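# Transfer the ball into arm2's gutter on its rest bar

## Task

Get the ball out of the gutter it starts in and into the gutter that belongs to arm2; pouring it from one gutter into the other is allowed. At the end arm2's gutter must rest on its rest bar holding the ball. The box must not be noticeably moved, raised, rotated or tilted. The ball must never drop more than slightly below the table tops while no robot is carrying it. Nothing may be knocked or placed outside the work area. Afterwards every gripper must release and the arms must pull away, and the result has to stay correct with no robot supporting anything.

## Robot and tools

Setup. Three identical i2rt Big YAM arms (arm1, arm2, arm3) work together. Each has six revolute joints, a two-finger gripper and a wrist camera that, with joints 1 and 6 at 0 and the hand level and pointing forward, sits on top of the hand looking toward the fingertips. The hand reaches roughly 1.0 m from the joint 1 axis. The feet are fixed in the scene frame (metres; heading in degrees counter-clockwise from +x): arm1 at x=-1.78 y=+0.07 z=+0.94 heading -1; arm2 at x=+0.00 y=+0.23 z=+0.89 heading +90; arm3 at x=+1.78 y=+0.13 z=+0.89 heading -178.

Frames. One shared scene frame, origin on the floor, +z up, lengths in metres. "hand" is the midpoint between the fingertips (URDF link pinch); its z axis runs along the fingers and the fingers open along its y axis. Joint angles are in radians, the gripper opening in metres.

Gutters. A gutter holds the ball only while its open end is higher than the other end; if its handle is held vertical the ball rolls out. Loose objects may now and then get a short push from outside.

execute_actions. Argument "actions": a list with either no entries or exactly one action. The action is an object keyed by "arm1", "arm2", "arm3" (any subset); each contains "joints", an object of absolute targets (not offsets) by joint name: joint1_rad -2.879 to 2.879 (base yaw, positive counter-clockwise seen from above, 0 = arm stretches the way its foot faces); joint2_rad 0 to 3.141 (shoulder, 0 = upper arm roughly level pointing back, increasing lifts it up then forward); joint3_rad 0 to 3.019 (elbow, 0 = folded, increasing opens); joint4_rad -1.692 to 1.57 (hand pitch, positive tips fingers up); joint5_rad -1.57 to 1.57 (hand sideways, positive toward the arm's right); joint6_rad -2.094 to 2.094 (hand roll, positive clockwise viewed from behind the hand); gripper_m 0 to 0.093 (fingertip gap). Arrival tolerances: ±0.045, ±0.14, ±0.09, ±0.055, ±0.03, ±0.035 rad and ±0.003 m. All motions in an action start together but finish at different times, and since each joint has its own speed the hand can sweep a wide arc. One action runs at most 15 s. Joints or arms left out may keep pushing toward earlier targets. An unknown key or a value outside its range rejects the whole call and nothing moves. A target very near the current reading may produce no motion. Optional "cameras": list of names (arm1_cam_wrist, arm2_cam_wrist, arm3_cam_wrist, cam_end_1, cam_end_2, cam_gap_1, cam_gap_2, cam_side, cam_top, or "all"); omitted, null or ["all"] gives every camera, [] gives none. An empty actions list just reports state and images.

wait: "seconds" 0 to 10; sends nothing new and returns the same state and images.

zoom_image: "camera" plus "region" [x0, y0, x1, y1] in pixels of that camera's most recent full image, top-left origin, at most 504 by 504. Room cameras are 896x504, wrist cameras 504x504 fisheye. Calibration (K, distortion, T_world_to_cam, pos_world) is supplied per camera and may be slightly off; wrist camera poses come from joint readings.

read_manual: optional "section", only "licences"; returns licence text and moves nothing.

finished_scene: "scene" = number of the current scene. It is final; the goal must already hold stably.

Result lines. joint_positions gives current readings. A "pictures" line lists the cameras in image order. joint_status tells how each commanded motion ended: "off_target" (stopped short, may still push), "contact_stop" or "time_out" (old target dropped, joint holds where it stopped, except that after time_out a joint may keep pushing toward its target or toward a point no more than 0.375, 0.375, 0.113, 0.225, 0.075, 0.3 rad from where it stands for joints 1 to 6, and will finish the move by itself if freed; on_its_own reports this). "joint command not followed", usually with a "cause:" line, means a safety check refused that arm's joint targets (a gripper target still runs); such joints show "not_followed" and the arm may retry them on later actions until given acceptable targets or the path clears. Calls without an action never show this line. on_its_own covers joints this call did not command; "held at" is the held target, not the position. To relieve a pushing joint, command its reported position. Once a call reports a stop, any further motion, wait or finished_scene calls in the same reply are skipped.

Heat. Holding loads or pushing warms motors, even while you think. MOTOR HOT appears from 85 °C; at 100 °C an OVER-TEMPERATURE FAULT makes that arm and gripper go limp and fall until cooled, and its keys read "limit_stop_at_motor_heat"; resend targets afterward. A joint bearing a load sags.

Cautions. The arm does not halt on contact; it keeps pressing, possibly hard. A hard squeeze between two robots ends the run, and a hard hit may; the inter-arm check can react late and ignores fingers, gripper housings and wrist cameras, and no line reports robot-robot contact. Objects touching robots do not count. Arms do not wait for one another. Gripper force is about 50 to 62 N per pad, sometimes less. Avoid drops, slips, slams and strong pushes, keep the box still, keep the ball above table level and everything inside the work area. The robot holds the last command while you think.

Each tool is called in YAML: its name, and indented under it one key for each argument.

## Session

execute_actions:
  actions: []

Scene clock: 0.00 s.
Motor temperatures (°C, as the motors report them): arm1=[23 25 30 24 23 23] | arm2=[24 28 32 25 24 25] | arm3=[25 22 31 23 25 23]
arm1.joint_positions: joint1_rad=+0.616 joint2_rad=+0.485 joint3_rad=+1.596 joint4_rad=-1.550 joint5_rad=-0.079 joint6_rad=+0.277 gripper_m=+0.094
arm1.joint_status: not commanded
arm1.hand: x=-1.7004 y=+0.1430 z=+1.5437 quat_wxyz=(-0.472, +0.160, -0.827, -0.259) (m; scene frame)
arm2.joint_positions: joint1_rad=-0.783 joint2_rad=+0.406 joint3_rad=+1.481 joint4_rad=-1.482 joint5_rad=+0.280 joint6_rad=+0.404 gripper_m=+0.094
arm2.joint_status: not commanded
arm2.hand: x=+0.1073 y=+0.2642 z=+1.4750 quat_wxyz=(-0.515, +0.078, -0.826, -0.213) (m; scene frame)
arm3.joint_positions: joint1_rad=+0.228 joint2_rad=+0.530 joint3_rad=+1.352 joint4_rad=-1.269 joint5_rad=-0.047 joint6_rad=-0.406 gripper_m=+0.094
arm3.joint_status: not commanded
arm3.hand: x=+1.5732 y=+0.0658 z=+1.4430 quat_wxyz=(+0.019, -0.798, -0.286, +0.530) (m; scene frame)
pictures: arm1_cam_wrist, arm2_cam_wrist, arm3_cam_wrist, cam_end_1, cam_end_2, cam_gap_1, cam_gap_2, cam_side, cam_top
camera_calibration (this result's frames):
arm1_cam_wrist: T_world_to_cam=[[0.506767, -0.815072, -0.280794, 1.41293], [-0.817813, -0.351493, -0.45567, -0.636475], [0.272706, 0.460555, -0.844701, 1.82675], [0, 0, 0, 1]] pos_world=[-1.73471, 0.0866044, 1.64978]
arm2_cam_wrist: T_world_to_cam=[[0.331295, -0.903071, -0.273323, 0.607853], [-0.852715, -0.162571, -0.496435, 0.871159], [0.403882, 0.397533, -0.823921, 1.18869], [0, 0, 0, 1]] pos_world=[0.0613811, 0.218016, 1.578]
arm3_cam_wrist: T_world_to_cam=[[-0.432105, 0.835691, 0.338977, 0.13426], [0.723236, 0.545661, -0.423301, -0.556134], [-0.538715, 0.0622504, -0.840185, 2.1801], [0, 0, 0, 1]] pos_world=[1.63468, 0.0555486, 1.55076]
Images, in order (width x height): arm1_cam_wrist 504x504, arm2_cam_wrist 504x504, arm3_cam_wrist 504x504, cam_end_1 896x504, cam_end_2 896x504, cam_gap_1 896x504, cam_gap_2 896x504, cam_side 896x504, cam_top 896x504.

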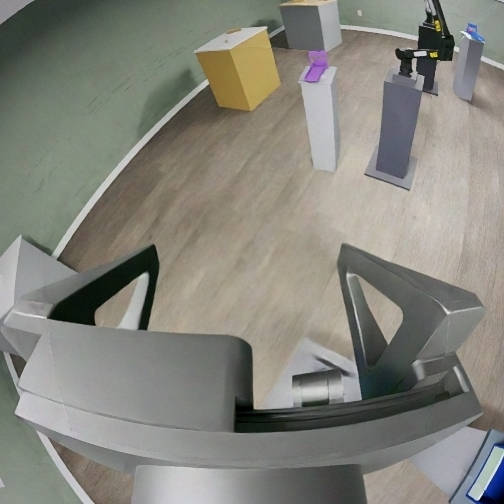

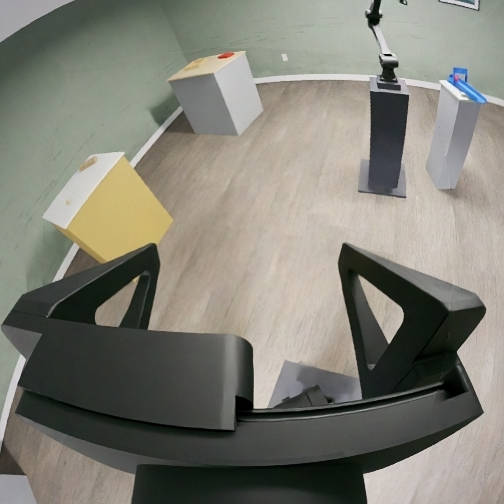

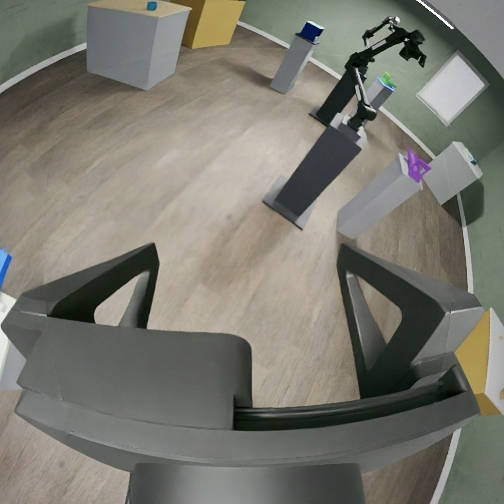

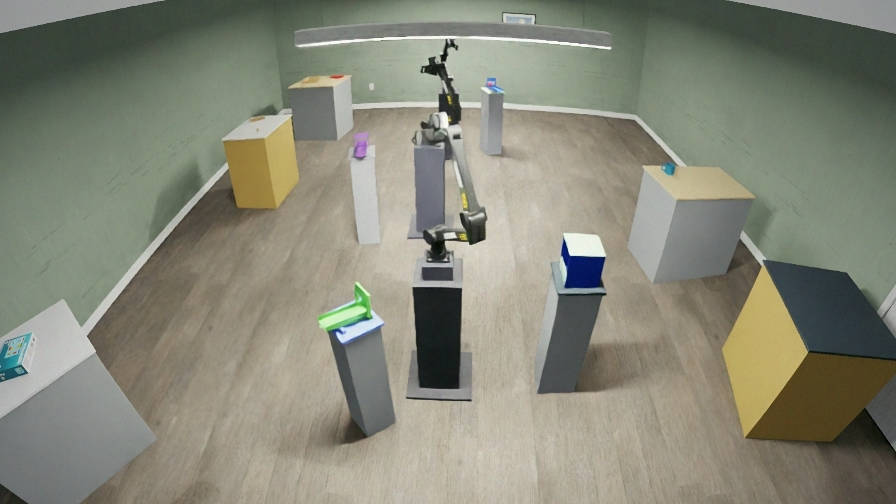

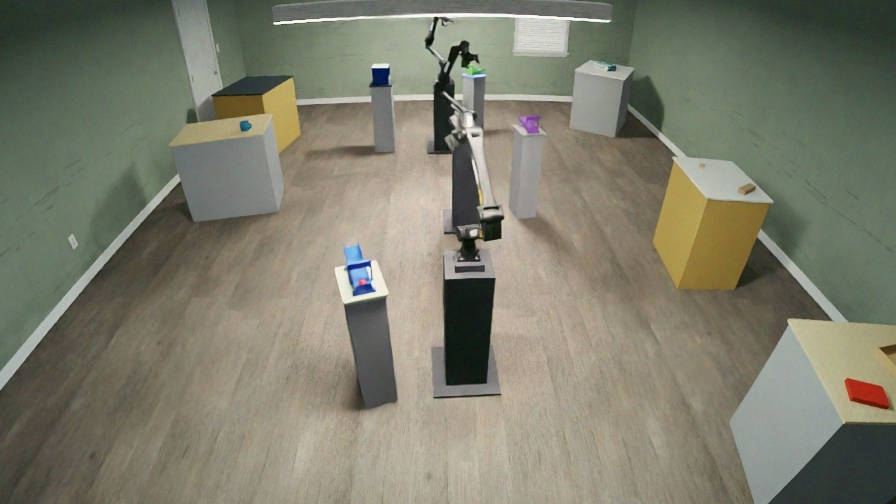

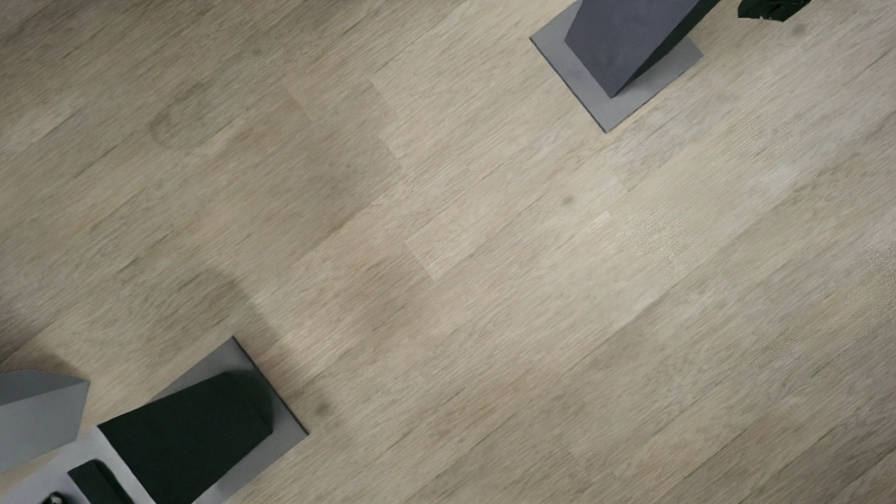

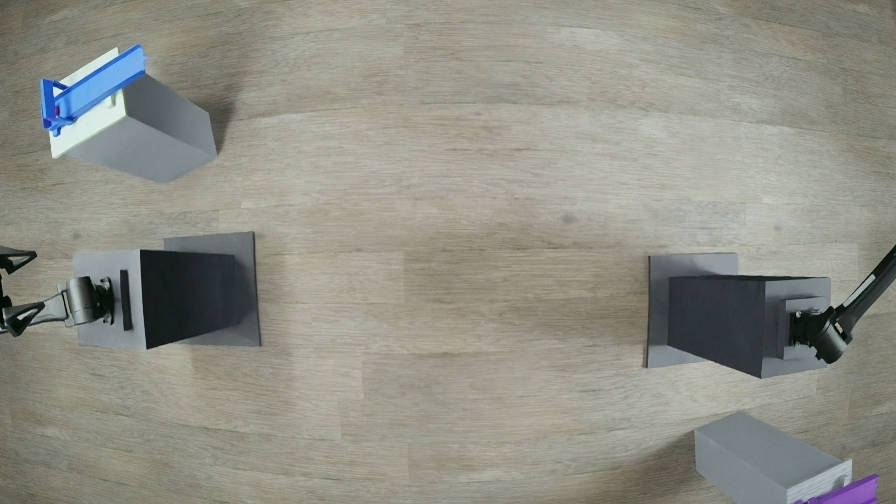

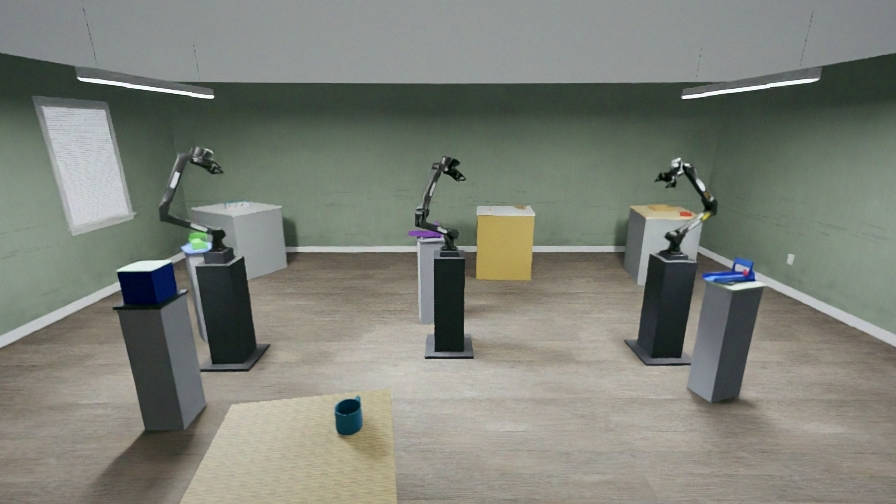

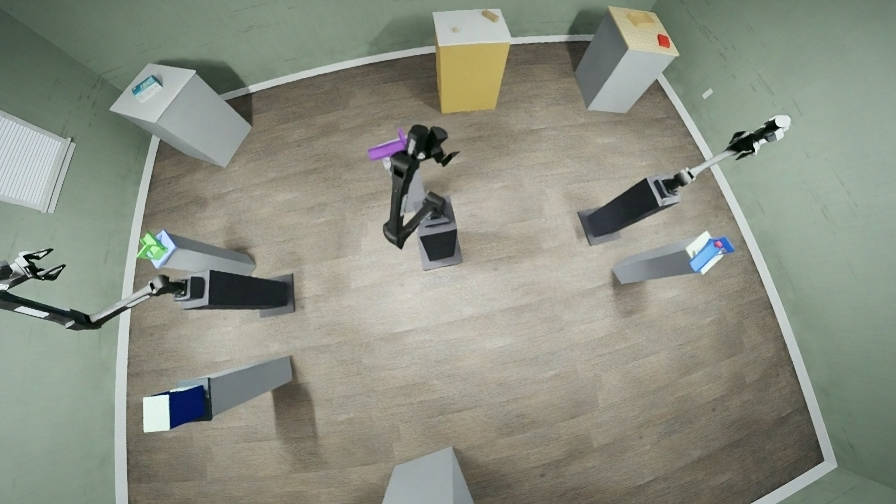

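execute_actions:
  actions:
    - {"arm3":{"joints":{"joint1_rad":1.55,"joint2_rad":1.1,"joint3_rad":1.13,"joint4_rad":-1.0,"joint5_rad":0,"joint6_rad":0}},"arm2":{"joints":{"joint1_rad":0.2,"joint2_rad":1.164,"joint3_rad":1.17,"joint4_rad":-1.0,"joint5_rad":0,"joint6_rad":0}}}
  cameras: ["arm3_cam_wrist","arm2_cam_wrist"]

Scene clock: 7.27 s.
Motor temperatures (°C, as the motors report them): arm1=[23 25 30 24 23 23] | arm2=[24 28 33 25 24 25] | arm3=[25 22 32 23 25 23]
arm1.joint_positions: joint1_rad=+0.616 joint2_rad=+0.485 joint3_rad=+1.596 joint4_rad=-1.550 joint5_rad=-0.079 joint6_rad=+0.277 gripper_m=+0.094
arm1.joint_status: not commanded
arm1.hand: x=-1.7004 y=+0.1430 z=+1.5437 quat_wxyz=(-0.472, +0.160, -0.827, -0.259) (m; scene frame)
arm2.joint_positions: joint1_rad=+0.202 joint2_rad=+1.175 joint3_rad=+1.151 joint4_rad=-1.022 joint5_rad=+0.000 joint6_rad=+0.011 gripper_m=+0.094
arm2.joint_status: all done
arm2.hand: x=-0.0874 y=+0.6641 z=+1.1812 quat_wxyz=(-0.167, +0.743, -0.614, -0.206) (m; scene frame)
arm3.joint_positions: joint1_rad=+1.551 joint2_rad=+1.099 joint3_rad=+1.112 joint4_rad=-1.019 joint5_rad=-0.001 joint6_rad=-0.011 gripper_m=+0.094
arm3.joint_status: all done
arm3.hand: x=+1.7804 y=-0.2976 z=+1.1871 quat_wxyz=(-0.200, -0.673, -0.684, +0.195) (m; scene frame)
pictures: arm2_cam_wrist, arm3_cam_wrist
camera_calibration (this result's frames):
arm2_cam_wrist: T_world_to_cam=[[0.98491, 0.172998, 0.00482552, -0.0328205], [0.17203, -0.981684, 0.0818654, 0.574667], [0.0188997, -0.0798, -0.996632, 1.35357], [0, 0, 0, 1]] pos_world=[-0.0921171, 0.677834, 1.30212]
arm3_cam_wrist: T_world_to_cam=[[-0.99986, -0.0161993, 0.00413675, 1.76902], [-0.0159455, 0.998337, 0.0553898, 0.266481], [-0.00502715, 0.0553161, -0.998456, 1.33501], [0, 0, 0, 1]] pos_world=[1.77973, -0.311229, 1.31087]
Images, in order (width x height): arm2_cam_wrist 504x504, arm3_cam_wrist 504x504.

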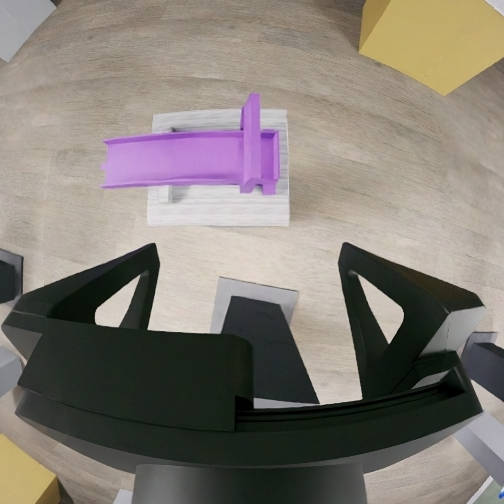

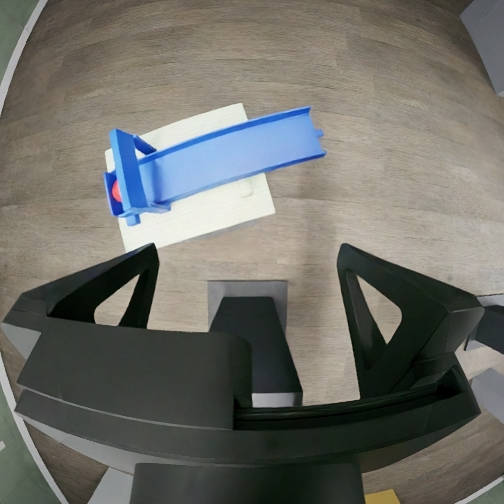

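zoom_image:
  camera: "arm3_cam_wrist"
  region: [90, 90, 340, 260]

zoom_image:
  camera: "arm2_cam_wrist"
  region: [90, 80, 310, 240]

Region (90, 90, 340, 260) of arm3_cam_wrist's 504x504 image, scaled by 2.016, with more detail than that image has; it fills the top 343 rows of this view, and the rest is white.

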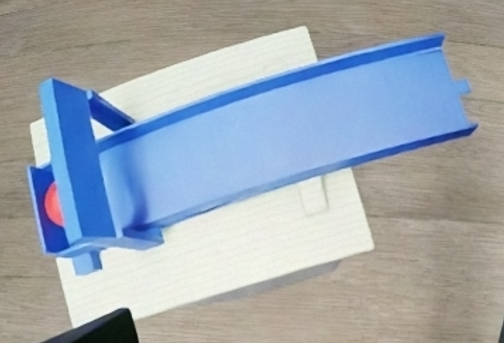

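Region (90, 80, 310, 240) of arm2_cam_wrist's 504x504 image, scaled by 2.291, with more detail than that image has; it fills the top 367 rows of this view, and the rest is white.

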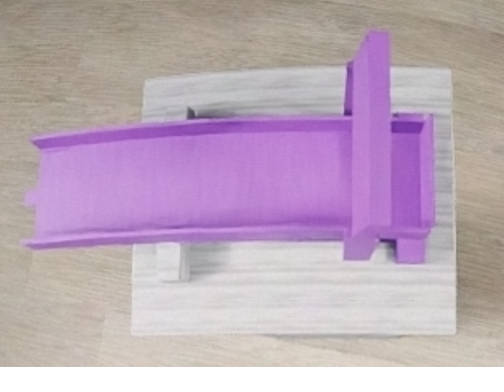

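execute_actions:
  actions:
    - {"arm3":{"joints":{"joint1_rad":1.89,"joint2_rad":1.78,"joint3_rad":1.72,"joint4_rad":-1.457,"joint5_rad":0.2,"joint6_rad":0}},"arm2":{"joints":{"joint1_rad":0.12,"joint2_rad":1.85,"joint3_rad":1.82,"joint4_rad":-1.495,"joint5_rad":-0.2,"joint6_rad":-0.04}}}
  cameras: ["arm3_cam_wrist","arm2_cam_wrist"]

Scene clock: 30.10 s.
Motor temperatures (°C, as the motors report them): arm1=[23 25 31 25 23 23] | arm2=[24 29 39 25 24 25] | arm3=[25 22 36 23 25 23]
arm1.joint_positions: joint1_rad=+0.616 joint2_rad=+0.485 joint3_rad=+1.596 joint4_rad=-1.550 joint5_rad=-0.079 joint6_rad=+0.277 gripper_m=+0.094
arm1.joint_status: not commanded
arm1.hand: x=-1.7004 y=+0.1430 z=+1.5437 quat_wxyz=(-0.472, +0.160, -0.827, -0.259) (m; scene frame)
arm2.joint_positions: joint1_rad=+0.117 joint2_rad=+1.870 joint3_rad=+1.761 joint4_rad=-1.483 joint5_rad=-0.197 joint6_rad=-0.029 gripper_m=+0.094
arm2.joint_status: all done
arm2.hand: x=-0.0987 y=+0.7958 z=+1.0866 quat_wxyz=(+0.076, +0.752, -0.652, -0.063) (m; scene frame)
arm3.joint_positions: joint1_rad=+1.896 joint2_rad=+1.787 joint3_rad=+1.673 joint4_rad=-1.441 joint5_rad=+0.198 joint6_rad=-0.010 gripper_m=+0.094
arm3.joint_status: all done
arm3.hand: x=+1.9372 y=-0.4042 z=+1.0920 quat_wxyz=(+0.047, -0.566, -0.819, +0.083) (m; scene frame)
pictures: arm2_cam_wrist, arm3_cam_wrist
camera_calibration (this result's frames):
arm2_cam_wrist: T_world_to_cam=[[0.974948, 0.130846, -0.179878, 0.189278], [0.212194, -0.789645, 0.575703, 0.0282069], [-0.0667109, -0.599449, -0.797628, 1.45882], [0, 0, 0, 1]] pos_world=[-0.0932021, 0.871997, 1.18141]
arm3_cam_wrist: T_world_to_cam=[[-0.917211, -0.346998, 0.195748, 1.4214], [-0.186767, 0.808499, 0.558075, 0.0859075], [-0.351913, 0.475313, -0.806371, 1.8787], [0, 0, 0, 1]] pos_world=[1.9809, -0.469203, 1.18875]
Images, in order (width x height): arm2_cam_wrist 504x504, arm3_cam_wrist 504x504.

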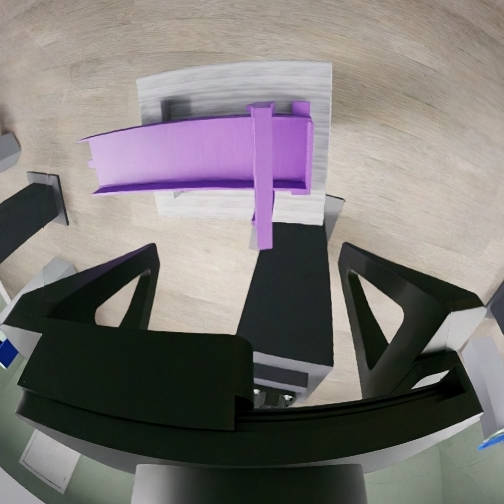

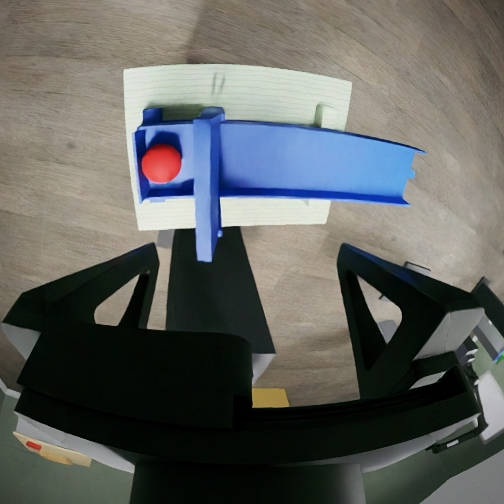

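execute_actions:
  actions:
    - {"arm3":{"joints":{"joint1_rad":1.915,"joint2_rad":1.865,"joint3_rad":1.455,"joint4_rad":-1.14,"joint6_rad":0.06}},"arm2":{"joints":{"joint1_rad":0.14,"joint2_rad":1.925,"joint3_rad":1.555,"joint4_rad":-1.175}}}
  cameras: ["arm3_cam_wrist","arm2_cam_wrist","cam_end_2","cam_end_1"]

zoom_image:
  camera: "cam_end_2"
  region: [290, 190, 450, 310]

zoom_image:
  camera: "cam_end_1"
  region: [320, 90, 420, 170]

Scene clock: 51.57 s.
Motor temperatures (°C, as the motors report them): arm1=[23 25 32 25 23 23] | arm2=[24 32 43 25 24 25] | arm3=[25 24 38 23 25 23]
arm1.joint_positions: joint1_rad=+0.616 joint2_rad=+0.485 joint3_rad=+1.596 joint4_rad=-1.550 joint5_rad=-0.079 joint6_rad=+0.277 gripper_m=+0.094
arm1.joint_status: not commanded
arm1.hand: x=-1.7004 y=+0.1430 z=+1.5437 quat_wxyz=(-0.472, +0.160, -0.827, -0.259) (m; scene frame)
arm2.joint_positions: joint1_rad=+0.136 joint2_rad=+1.946 joint3_rad=+1.542 joint4_rad=-1.191 joint5_rad=-0.198 joint6_rad=-0.029 gripper_m=+0.094
arm2.joint_status: all done
arm2.hand: x=-0.1088 y=+0.7917 z=+0.9640 quat_wxyz=(+0.077, +0.758, -0.645, -0.062) (m; scene frame)
arm3.joint_positions: joint1_rad=+1.910 joint2_rad=+1.873 joint3_rad=+1.441 joint4_rad=-1.157 joint5_rad=+0.198 joint6_rad=+0.049 gripper_m=+0.094
arm3.joint_status: all done
arm3.hand: x=+1.9417 y=-0.3921 z=+0.9618 quat_wxyz=(+0.058, -0.583, -0.807, +0.076) (m; scene frame)
pictures: arm2_cam_wrist, arm3_cam_wrist, cam_end_1, cam_end_2
camera_calibration (this result's frames):
arm2_cam_wrist: T_world_to_cam=[[0.972349, 0.148705, -0.180066, 0.163399], [0.226857, -0.784487, 0.577162, 0.0937765], [-0.0554327, -0.602052, -0.79653, 1.36019], [0, 0, 0, 1]] pos_world=[-0.104756, 0.868175, 1.05873]
arm3_cam_wrist: T_world_to_cam=[[-0.929709, -0.311317, 0.196783, 1.49252], [-0.147373, 0.804132, 0.575894, 0.0542886], [-0.337525, 0.506413, -0.793488, 1.74146], [0, 0, 0, 1]] pos_world=[1.9834, -0.460907, 1.05686]
Images, in order (width x height): arm2_cam_wrist 504x504, arm3_cam_wrist 504x504, cam_end_1 896x504, cam_end_2 896x504.

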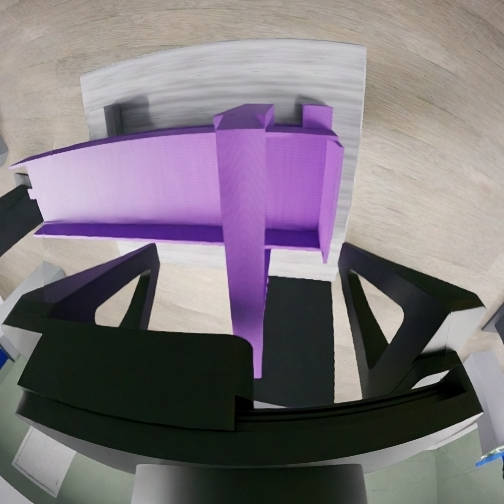

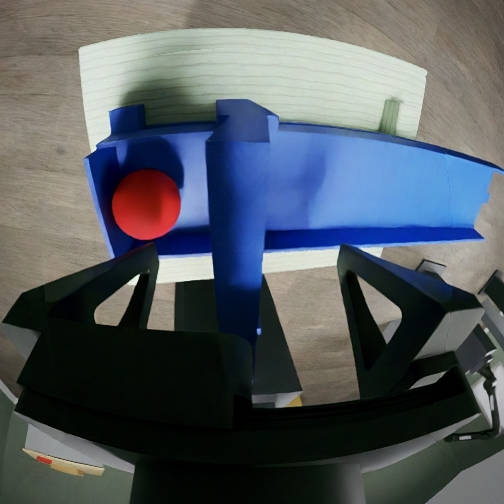

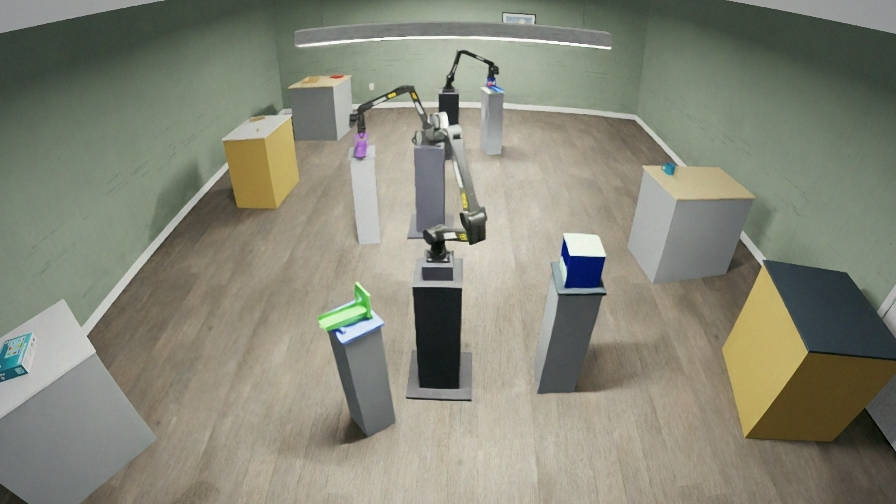

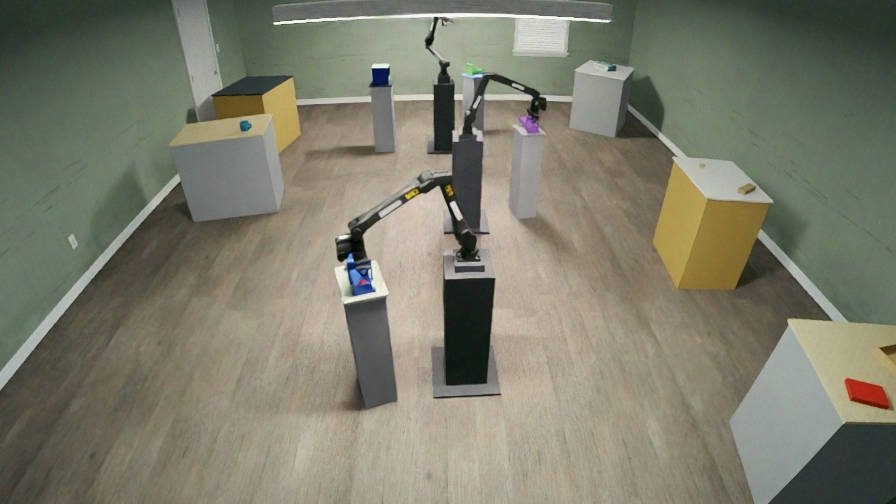

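Region (290, 190, 450, 310) of cam_end_2's 896x504 image, scaled by 3.150, with more detail than that image has; it fills the top 378 rows of this view, and the rest is white.

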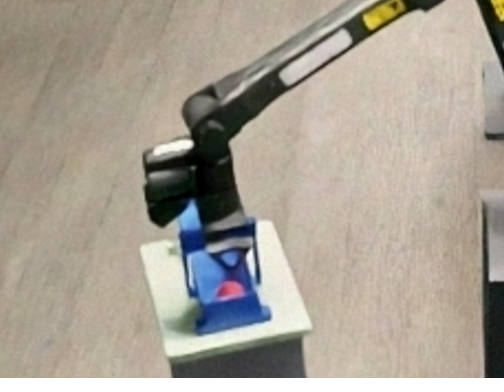

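Region (320, 90, 420, 170) of cam_end_1's 896x504 image, scaled by 5.040, with more detail than that image has; it fills the top 403 rows of this view, and the rest is white.

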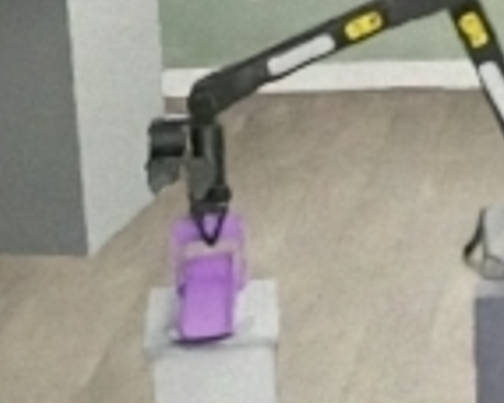

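execute_actions:
  actions:
    - {"arm3":{"joints":{"gripper_m":0.0}},"arm2":{"joints":{"gripper_m":0.0}}}
  cameras: ["arm3_cam_wrist","arm2_cam_wrist"]

execute_actions:
  actions:
    - {"arm3":{"joints":{"joint2_rad":1.78,"joint3_rad":1.70,"joint4_rad":-1.35,"joint5_rad":0.32}},"arm2":{"joints":{"joint2_rad":1.85,"joint3_rad":1.82,"joint4_rad":-1.45}}}
  cameras: ["arm3_cam_wrist","arm2_cam_wrist","cam_side"]

Scene clock: 58.50 s.
Motor temperatures (°C, as the motors report them): arm1=[23 25 32 25 23 23] | arm2=[24 32 41 25 24 25] | arm3=[25 25 37 23 25 23]
arm1.joint_positions: joint1_rad=+0.616 joint2_rad=+0.485 joint3_rad=+1.596 joint4_rad=-1.550 joint5_rad=-0.079 joint6_rad=+0.277 gripper_m=+0.094
arm1.joint_status: not commanded
arm1.hand: x=-1.7004 y=+0.1430 z=+1.5437 quat_wxyz=(-0.472, +0.160, -0.827, -0.259) (m; scene frame)
arm2.joint_positions: joint1_rad=+0.136 joint2_rad=+1.943 joint3_rad=+1.542 joint4_rad=-1.190 joint5_rad=-0.206 joint6_rad=-0.033 gripper_m=+0.011
arm2.joint_status: gripper_m off_target (ended at +0.011, target +0.000)
arm2.hand: x=-0.1105 y=+0.7918 z=+0.9658 quat_wxyz=(+0.079, +0.759, -0.642, -0.066) (m; scene frame)
arm3.joint_positions: joint1_rad=+1.911 joint2_rad=+1.872 joint3_rad=+1.441 joint4_rad=-1.157 joint5_rad=+0.204 joint6_rad=+0.054 gripper_m=+0.011
arm3.joint_status: gripper_m off_target (ended at +0.011, target +0.000)
arm3.hand: x=+1.9413 y=-0.3925 z=+0.9624 quat_wxyz=(+0.059, -0.584, -0.805, +0.079) (m; scene frame)
pictures: arm2_cam_wrist, arm3_cam_wrist
camera_calibration (this result's frames):
arm2_cam_wrist: T_world_to_cam=[[0.970039, 0.153565, -0.18826, 0.169123], [0.23545, -0.785256, 0.572657, 0.099134], [-0.0598922, -0.599826, -0.797886, 1.36061], [0, 0, 0, 1]] pos_world=[-0.105907, 0.868006, 1.06068]
arm3_cam_wrist: T_world_to_cam=[[-0.930028, -0.306759, 0.202355, 1.48892], [-0.141453, 0.807038, 0.573306, 0.0463066], [-0.339175, 0.504567, -0.79396, 1.74489], [0, 0, 0, 1]] pos_world=[1.98311, -0.461045, 1.05753]
Images, in order (width x height): arm2_cam_wrist 504x504, arm3_cam_wrist 504x504.

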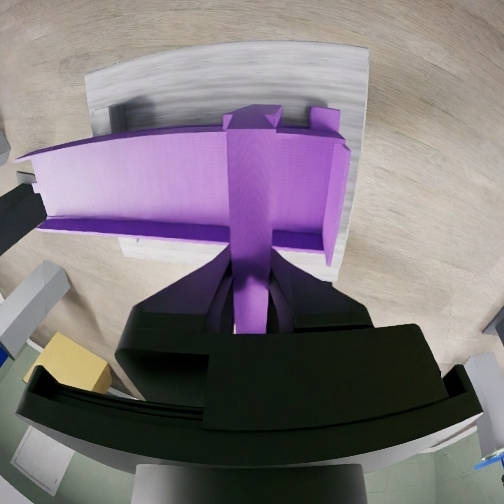

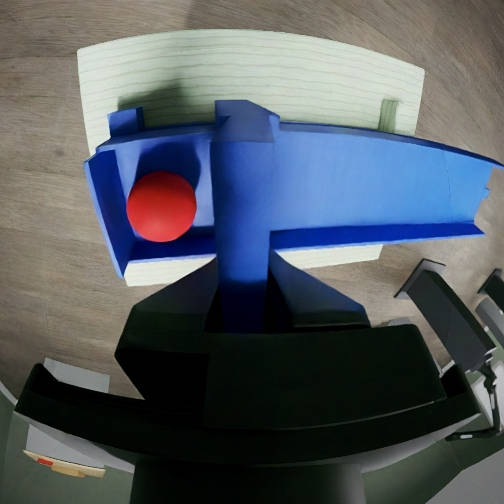

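Scene clock: 59.80 s.
Motor temperatures (°C, as the motors report them): arm1=[23 25 32 25 23 23] | arm2=[24 32 42 25 24 25] | arm3=[25 25 37 23 25 23]
arm1.joint_positions: joint1_rad=+0.616 joint2_rad=+0.485 joint3_rad=+1.596 joint4_rad=-1.550 joint5_rad=-0.079 joint6_rad=+0.277 gripper_m=+0.094
arm1.joint_status: not commanded
arm1.hand: x=-1.7004 y=+0.1430 z=+1.5437 quat_wxyz=(-0.472, +0.160, -0.827, -0.259) (m; scene frame)
arm2.joint_positions: joint1_rad=+0.136 joint2_rad=+1.856 joint3_rad=+1.770 joint4_rad=-1.439 joint5_rad=-0.198 joint6_rad=-0.033 gripper_m=+0.011
arm2.joint_status: all done
arm2.hand: x=-0.1110 y=+0.8059 z=+1.0987 quat_wxyz=(+0.054, +0.762, -0.640, -0.088) (m; scene frame)
arm3.joint_positions: joint1_rad=+1.912 joint2_rad=+1.783 joint3_rad=+1.661 joint4_rad=-1.336 joint5_rad=+0.314 joint6_rad=+0.054 gripper_m=+0.011
arm3.joint_status: all done
arm3.hand: x=+1.9352 y=-0.4284 z=+1.0961 quat_wxyz=(+0.035, -0.587, -0.793, +0.159) (m; scene frame)
pictures: arm2_cam_wrist, arm3_cam_wrist, cam_side
camera_calibration (this result's frames):
arm2_cam_wrist: T_world_to_cam=[[0.969962, 0.165676, -0.178115, 0.171505], [0.235606, -0.822027, 0.518422, 0.123472], [-0.0605253, -0.544815, -0.836369, 1.47294], [0, 0, 0, 1]] pos_world=[-0.106294, 0.875561, 1.19846]
arm3_cam_wrist: T_world_to_cam=[[-0.917405, -0.261355, 0.300104, 1.33307], [-0.108075, 0.889396, 0.444179, 0.110043], [-0.382999, 0.375058, -0.844182, 1.95142], [0, 0, 0, 1]] pos_world=[1.98225, -0.481364, 1.19842]
Images, in order (width x height): arm2_cam_wrist 504x504, arm3_cam_wrist 504x504, cam_side 896x504.

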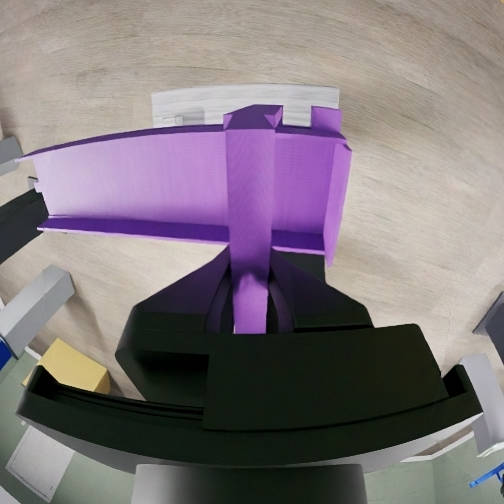

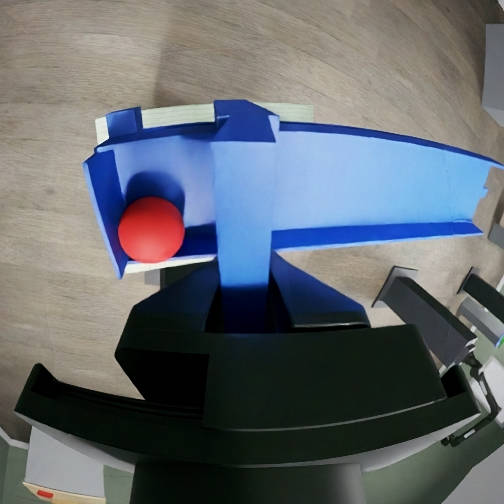

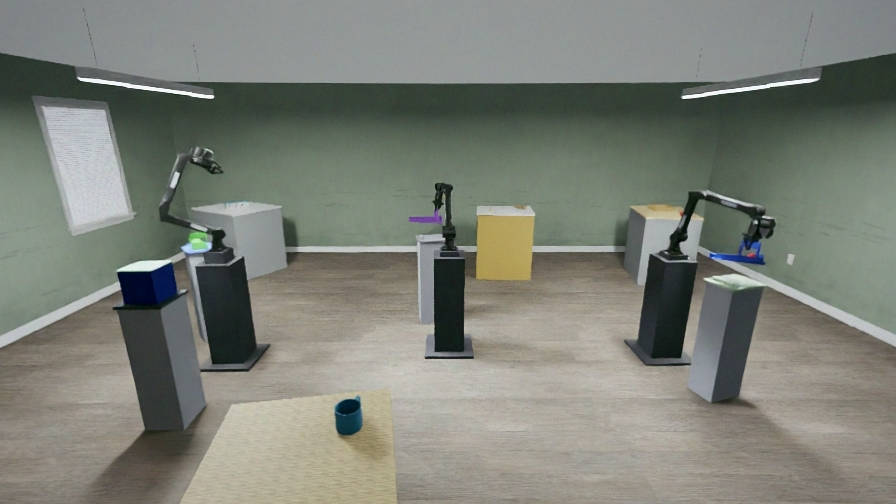

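execute_actions:
  actions:
    - {"arm3":{"joints":{"joint1_rad":-0.091,"joint4_rad":-0.88,"joint5_rad":0.38,"joint6_rad":-1.58}},"arm2":{"joints":{"joint1_rad":-1.627,"joint2_rad":1.99,"joint3_rad":1.575,"joint4_rad":-0.77,"joint5_rad":0.0,"joint6_rad":1.58}}}
  cameras: ["arm3_cam_wrist","cam_side"]

execute_actions:
  actions:
    - {"arm3":{"joints":{"joint2_rad":1.72,"joint3_rad":1.41,"joint4_rad":-0.95,"joint5_rad":0.0}}}
  cameras: ["arm3_cam_wrist","cam_side","cam_gap_2"]

zoom_image:
  camera: "cam_side"
  region: [480, 180, 640, 280]

zoom_image:
  camera: "cam_gap_2"
  region: [250, 220, 650, 420]

Scene clock: 79.47 s.
Motor temperatures (°C, as the motors report them): arm1=[23 25 32 25 23 23] | arm2=[24 33 43 25 24 25] | arm3=[25 25 38 23 25 23]
arm1.joint_positions: joint1_rad=+0.616 joint2_rad=+0.485 joint3_rad=+1.596 joint4_rad=-1.550 joint5_rad=-0.079 joint6_rad=+0.277 gripper_m=+0.094
arm1.joint_status: not commanded
arm1.hand: x=-1.7004 y=+0.1430 z=+1.5437 quat_wxyz=(-0.472, +0.160, -0.827, -0.259) (m; scene frame)
arm2.joint_positions: joint1_rad=-1.633 joint2_rad=+2.007 joint3_rad=+1.568 joint4_rad=-0.776 joint5_rad=+0.002 joint6_rad=+1.569 gripper_m=+0.011
arm2.joint_status: all done
arm2.hand: x=+0.6735 y=+0.1886 z=+0.9418 quat_wxyz=(-0.125, -0.718, -0.673, -0.124) (m; scene frame)
arm3.joint_positions: joint1_rad=-0.093 joint2_rad=+1.809 joint3_rad=+1.661 joint4_rad=-0.894 joint5_rad=+0.378 joint6_rad=-1.571 gripper_m=+0.011
arm3.joint_status: all done
arm3.hand: x=+1.1110 y=+0.2345 z=+1.1091 quat_wxyz=(+0.309, -0.726, -0.613, +0.040) (m; scene frame)
pictures: arm3_cam_wrist, cam_side
camera_calibration (this result's frames):
arm3_cam_wrist: T_world_to_cam=[[-0.863554, 0.0520611, 0.501561, 0.389505], [0.454499, 0.511185, 0.729466, -1.4272], [-0.218414, 0.857893, -0.465098, 0.681619], [0, 0, 0, 1]] pos_world=[1.1339, 0.12453, 1.16275]
Images, in order (width x height): arm3_cam_wrist 504x504, cam_side 896x504.

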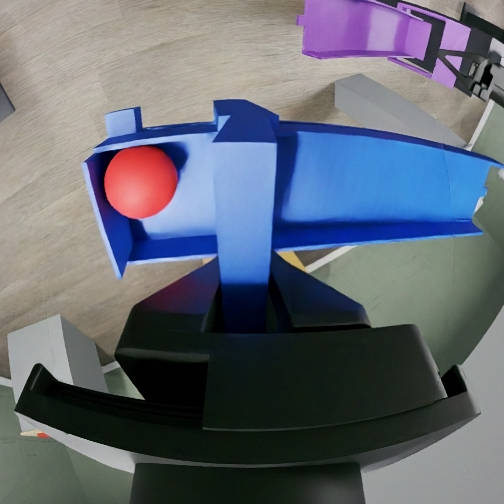

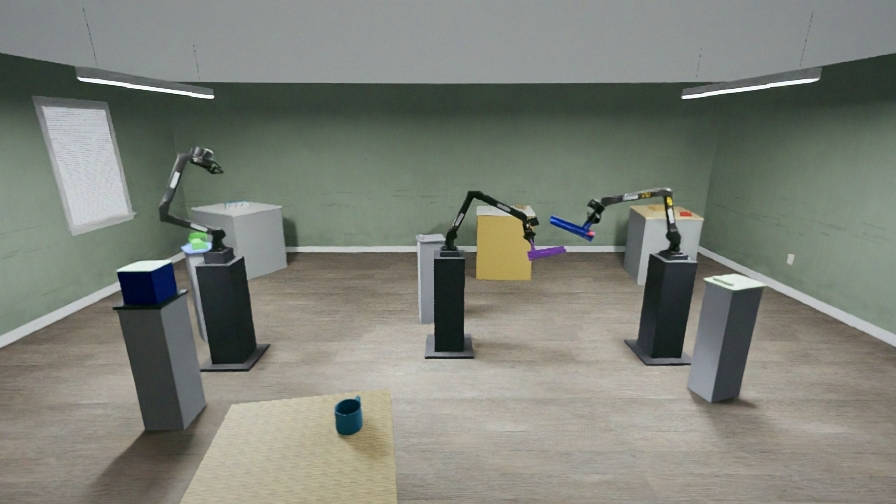

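Scene clock: 80.63 s.
Motor temperatures (°C, as the motors report them): arm1=[23 25 32 25 23 23] | arm2=[24 33 43 25 24 25] | arm3=[25 25 38 23 25 23]
arm1.joint_positions: joint1_rad=+0.616 joint2_rad=+0.485 joint3_rad=+1.596 joint4_rad=-1.550 joint5_rad=-0.079 joint6_rad=+0.277 gripper_m=+0.094
arm1.joint_status: not commanded
arm1.hand: x=-1.7004 y=+0.1430 z=+1.5437 quat_wxyz=(-0.472, +0.160, -0.827, -0.259) (m; scene frame)
arm2.joint_positions: joint1_rad=-1.633 joint2_rad=+2.007 joint3_rad=+1.568 joint4_rad=-0.776 joint5_rad=+0.002 joint6_rad=+1.569 gripper_m=+0.011
arm2.joint_status: not commanded
arm2.hand: x=+0.6735 y=+0.1886 z=+0.9418 quat_wxyz=(-0.125, -0.718, -0.673, -0.124) (m; scene frame)
arm3.joint_positions: joint1_rad=-0.093 joint2_rad=+1.743 joint3_rad=+1.387 joint4_rad=-0.947 joint5_rad=+0.003 joint6_rad=-1.576 gripper_m=+0.011
arm3.joint_status: all done
arm3.hand: x=+1.2035 y=+0.1653 z=+1.0074 quat_wxyz=(+0.096, -0.722, -0.679, +0.087) (m; scene frame)
pictures: arm3_cam_wrist, cam_gap_2, cam_side
camera_calibration (this result's frames):
arm3_cam_wrist: T_world_to_cam=[[-0.963092, 0.0557674, 0.263331, 0.88322], [0.201115, 0.799306, 0.566271, -0.937945], [-0.178903, 0.598331, -0.781021, 1.02754], [0, 0, 0, 1]] pos_world=[1.22309, 0.0856409, 1.10108]
Images, in order (width x height): arm3_cam_wrist 504x504, cam_gap_2 896x504, cam_side 896x504.

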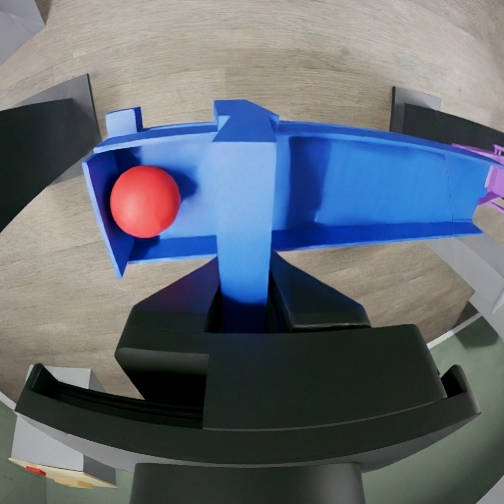

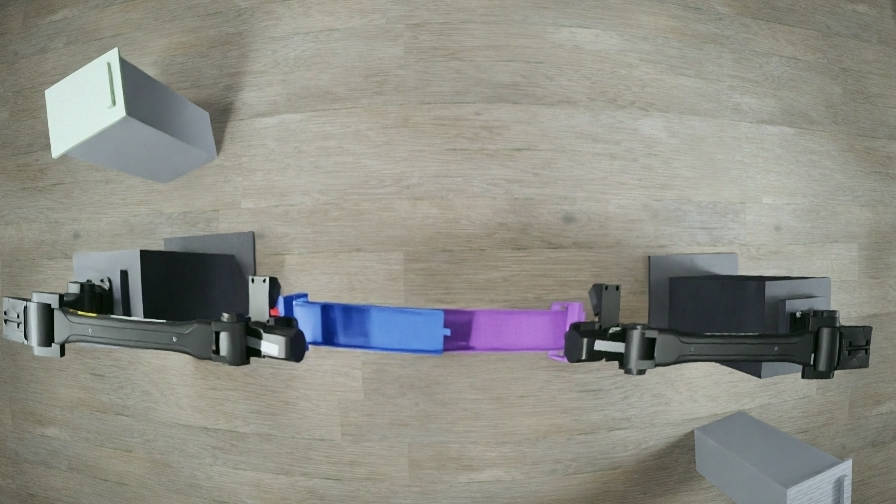

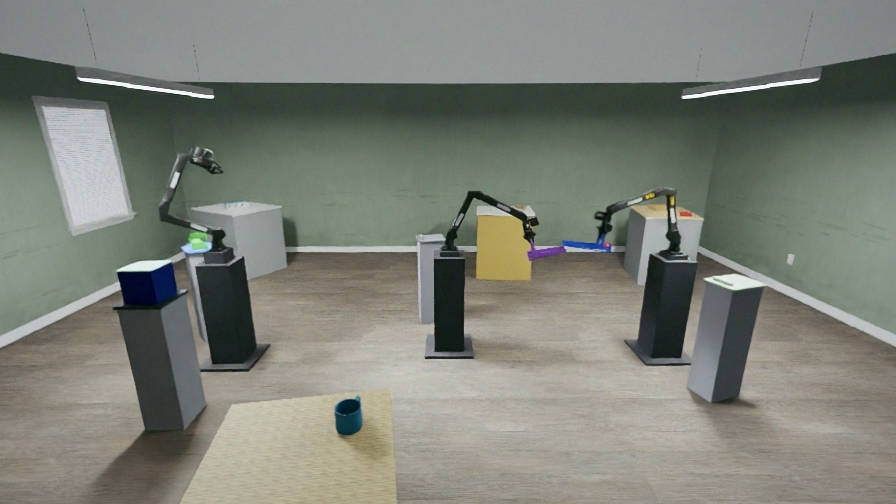

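Region (480, 180, 640, 280) of cam_side's 896x504 image, scaled by 3.150, with more detail than that image has; it fills the top 315 rows of this view, and the rest is white.

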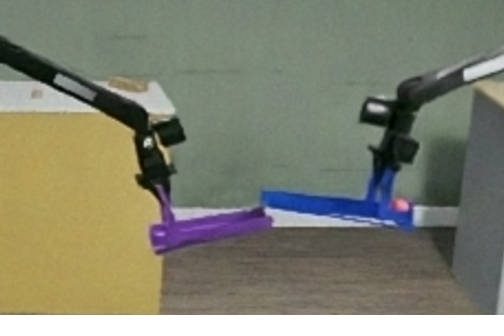

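Region (250, 220, 650, 420) of cam_gap_2's 896x504 image, scaled by 1.260, with more detail than that image has.

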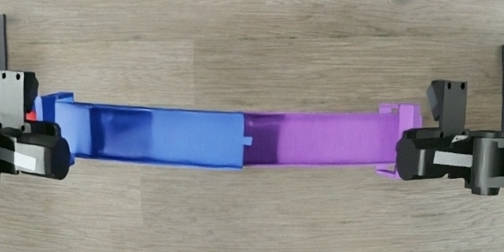

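execute_actions:
  actions:
    - {"arm3":{"joints":{"joint2_rad":1.84,"joint3_rad":1.72,"joint4_rad":-1.21}}}
  cameras: ["cam_side"]

execute_actions:
  actions:
    - {"arm3":{"joints":{"joint2_rad":1.945,"joint3_rad":1.975,"joint4_rad":-1.48}}}
  cameras: ["arm2_cam_wrist","cam_side","cam_gap_2"]

zoom_image:
  camera: "cam_side"
  region: [480, 180, 640, 280]

Scene clock: 95.93 s.
Motor temperatures (°C, as the motors report them): arm1=[23 25 32 25 23 23] | arm2=[24 34 40 25 24 25] | arm3=[25 26 38 23 25 23]
arm1.joint_positions: joint1_rad=+0.616 joint2_rad=+0.485 joint3_rad=+1.596 joint4_rad=-1.550 joint5_rad=-0.079 joint6_rad=+0.277 gripper_m=+0.094
arm1.joint_status: not commanded
arm1.hand: x=-1.7004 y=+0.1430 z=+1.5437 quat_wxyz=(-0.472, +0.160, -0.827, -0.259) (m; scene frame)
arm2.joint_positions: joint1_rad=-1.633 joint2_rad=+2.010 joint3_rad=+1.556 joint4_rad=-0.779 joint5_rad=+0.002 joint6_rad=+1.569 gripper_m=+0.011
arm2.joint_status: not commanded
arm2.hand: x=+0.6678 y=+0.1890 z=+0.9345 quat_wxyz=(-0.118, -0.719, -0.674, -0.118) (m; scene frame)
arm3.joint_positions: joint1_rad=-0.093 joint2_rad=+1.858 joint3_rad=+1.668 joint4_rad=-1.198 joint5_rad=+0.003 joint6_rad=-1.576 gripper_m=+0.011
arm3.joint_status: all done
arm3.hand: x=+1.1661 y=+0.1677 z=+1.0459 quat_wxyz=(+0.065, -0.726, -0.683, +0.059) (m; scene frame)
pictures: cam_side
Images, in order (width x height): cam_side 896x504.

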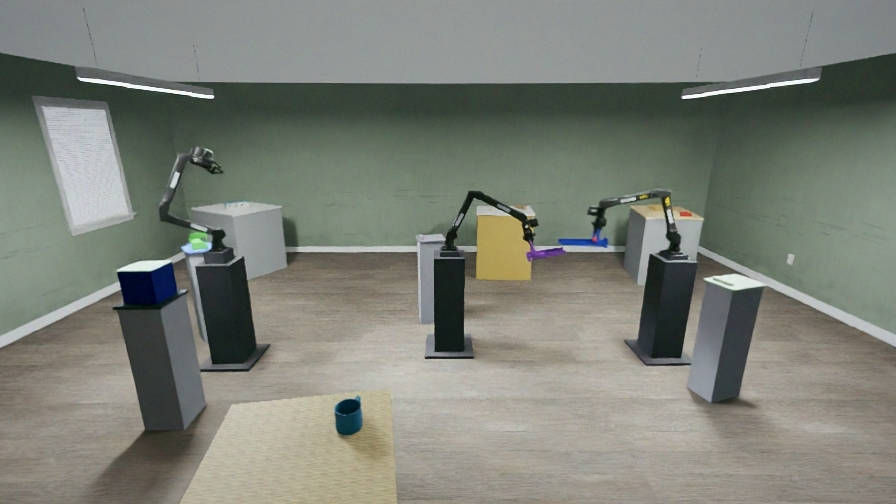

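Scene clock: 97.63 s.
Motor temperatures (°C, as the motors report them): arm1=[23 25 32 25 23 23] | arm2=[24 34 40 25 24 25] | arm3=[25 26 38 23 25 23]
arm1.joint_positions: joint1_rad=+0.616 joint2_rad=+0.485 joint3_rad=+1.596 joint4_rad=-1.550 joint5_rad=-0.079 joint6_rad=+0.277 gripper_m=+0.094
arm1.joint_status: not commanded
arm1.hand: x=-1.7004 y=+0.1430 z=+1.5437 quat_wxyz=(-0.472, +0.160, -0.827, -0.259) (m; scene frame)
arm2.joint_positions: joint1_rad=-1.632 joint2_rad=+2.011 joint3_rad=+1.556 joint4_rad=-0.780 joint5_rad=+0.000 joint6_rad=+1.571 gripper_m=+0.011
arm2.joint_status: not commanded
arm2.hand: x=+0.6676 y=+0.1898 z=+0.9337 quat_wxyz=(-0.117, -0.720, -0.674, -0.118) (m; scene frame)
arm3.joint_positions: joint1_rad=-0.093 joint2_rad=+1.966 joint3_rad=+1.919 joint4_rad=-1.468 joint5_rad=+0.002 joint6_rad=-1.576 gripper_m=+0.011
arm3.joint_status: all done
arm3.hand: x=+1.1545 y=+0.1684 z=+1.0754 quat_wxyz=(+0.018, -0.728, -0.685, +0.015) (m; scene frame)
pictures: arm2_cam_wrist, cam_gap_2, cam_side
camera_calibration (this result's frames):
arm2_cam_wrist: T_world_to_cam=[[-0.947569, 0.0732362, -0.311047, 0.910793], [-0.122139, 0.81647, 0.564322, -0.595942], [0.295289, 0.572724, -0.764716, 0.529895], [0, 0, 0, 1]] pos_world=[0.633779, 0.116382, 1.02482]
Images, in order (width x height): arm2_cam_wrist 504x504, cam_gap_2 896x504, cam_side 896x504.

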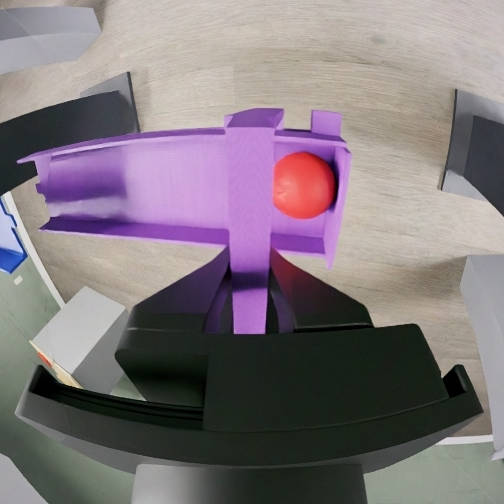

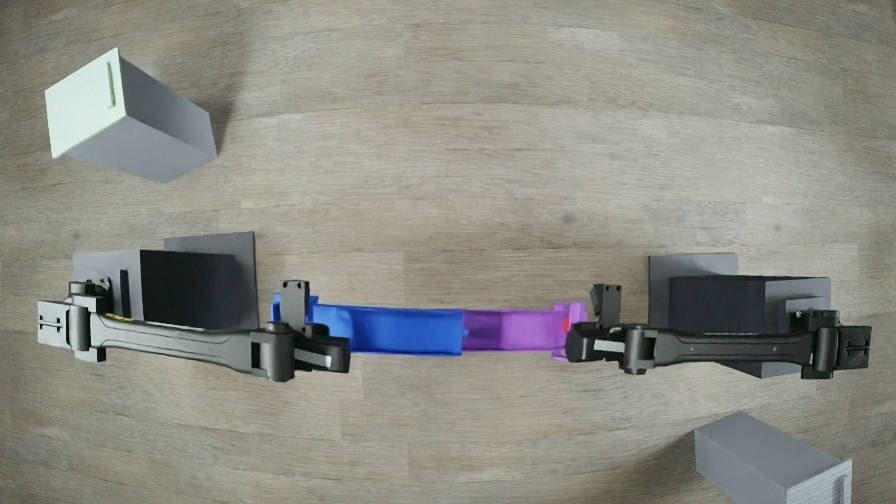

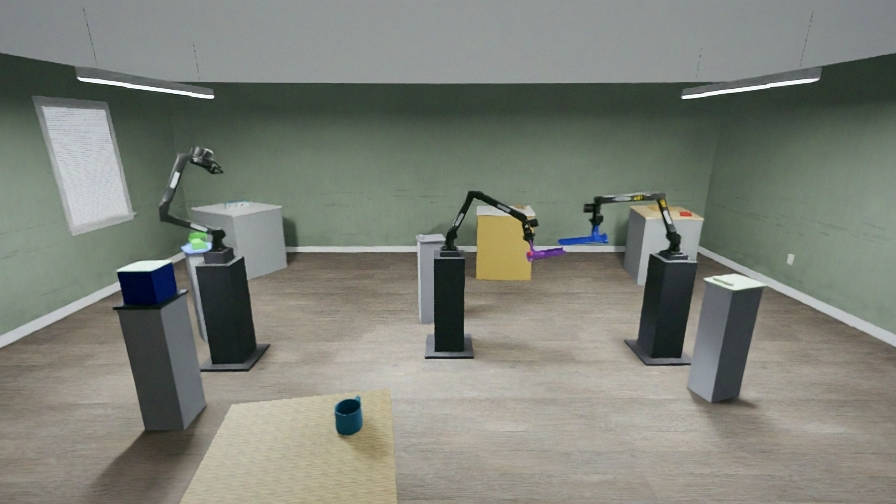

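Region (480, 180, 640, 280) of cam_side's 896x504 image, scaled by 3.150, with more detail than that image has; it fills the top 315 rows of this view, and the rest is white.

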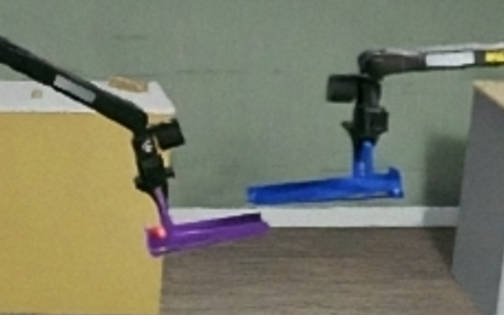

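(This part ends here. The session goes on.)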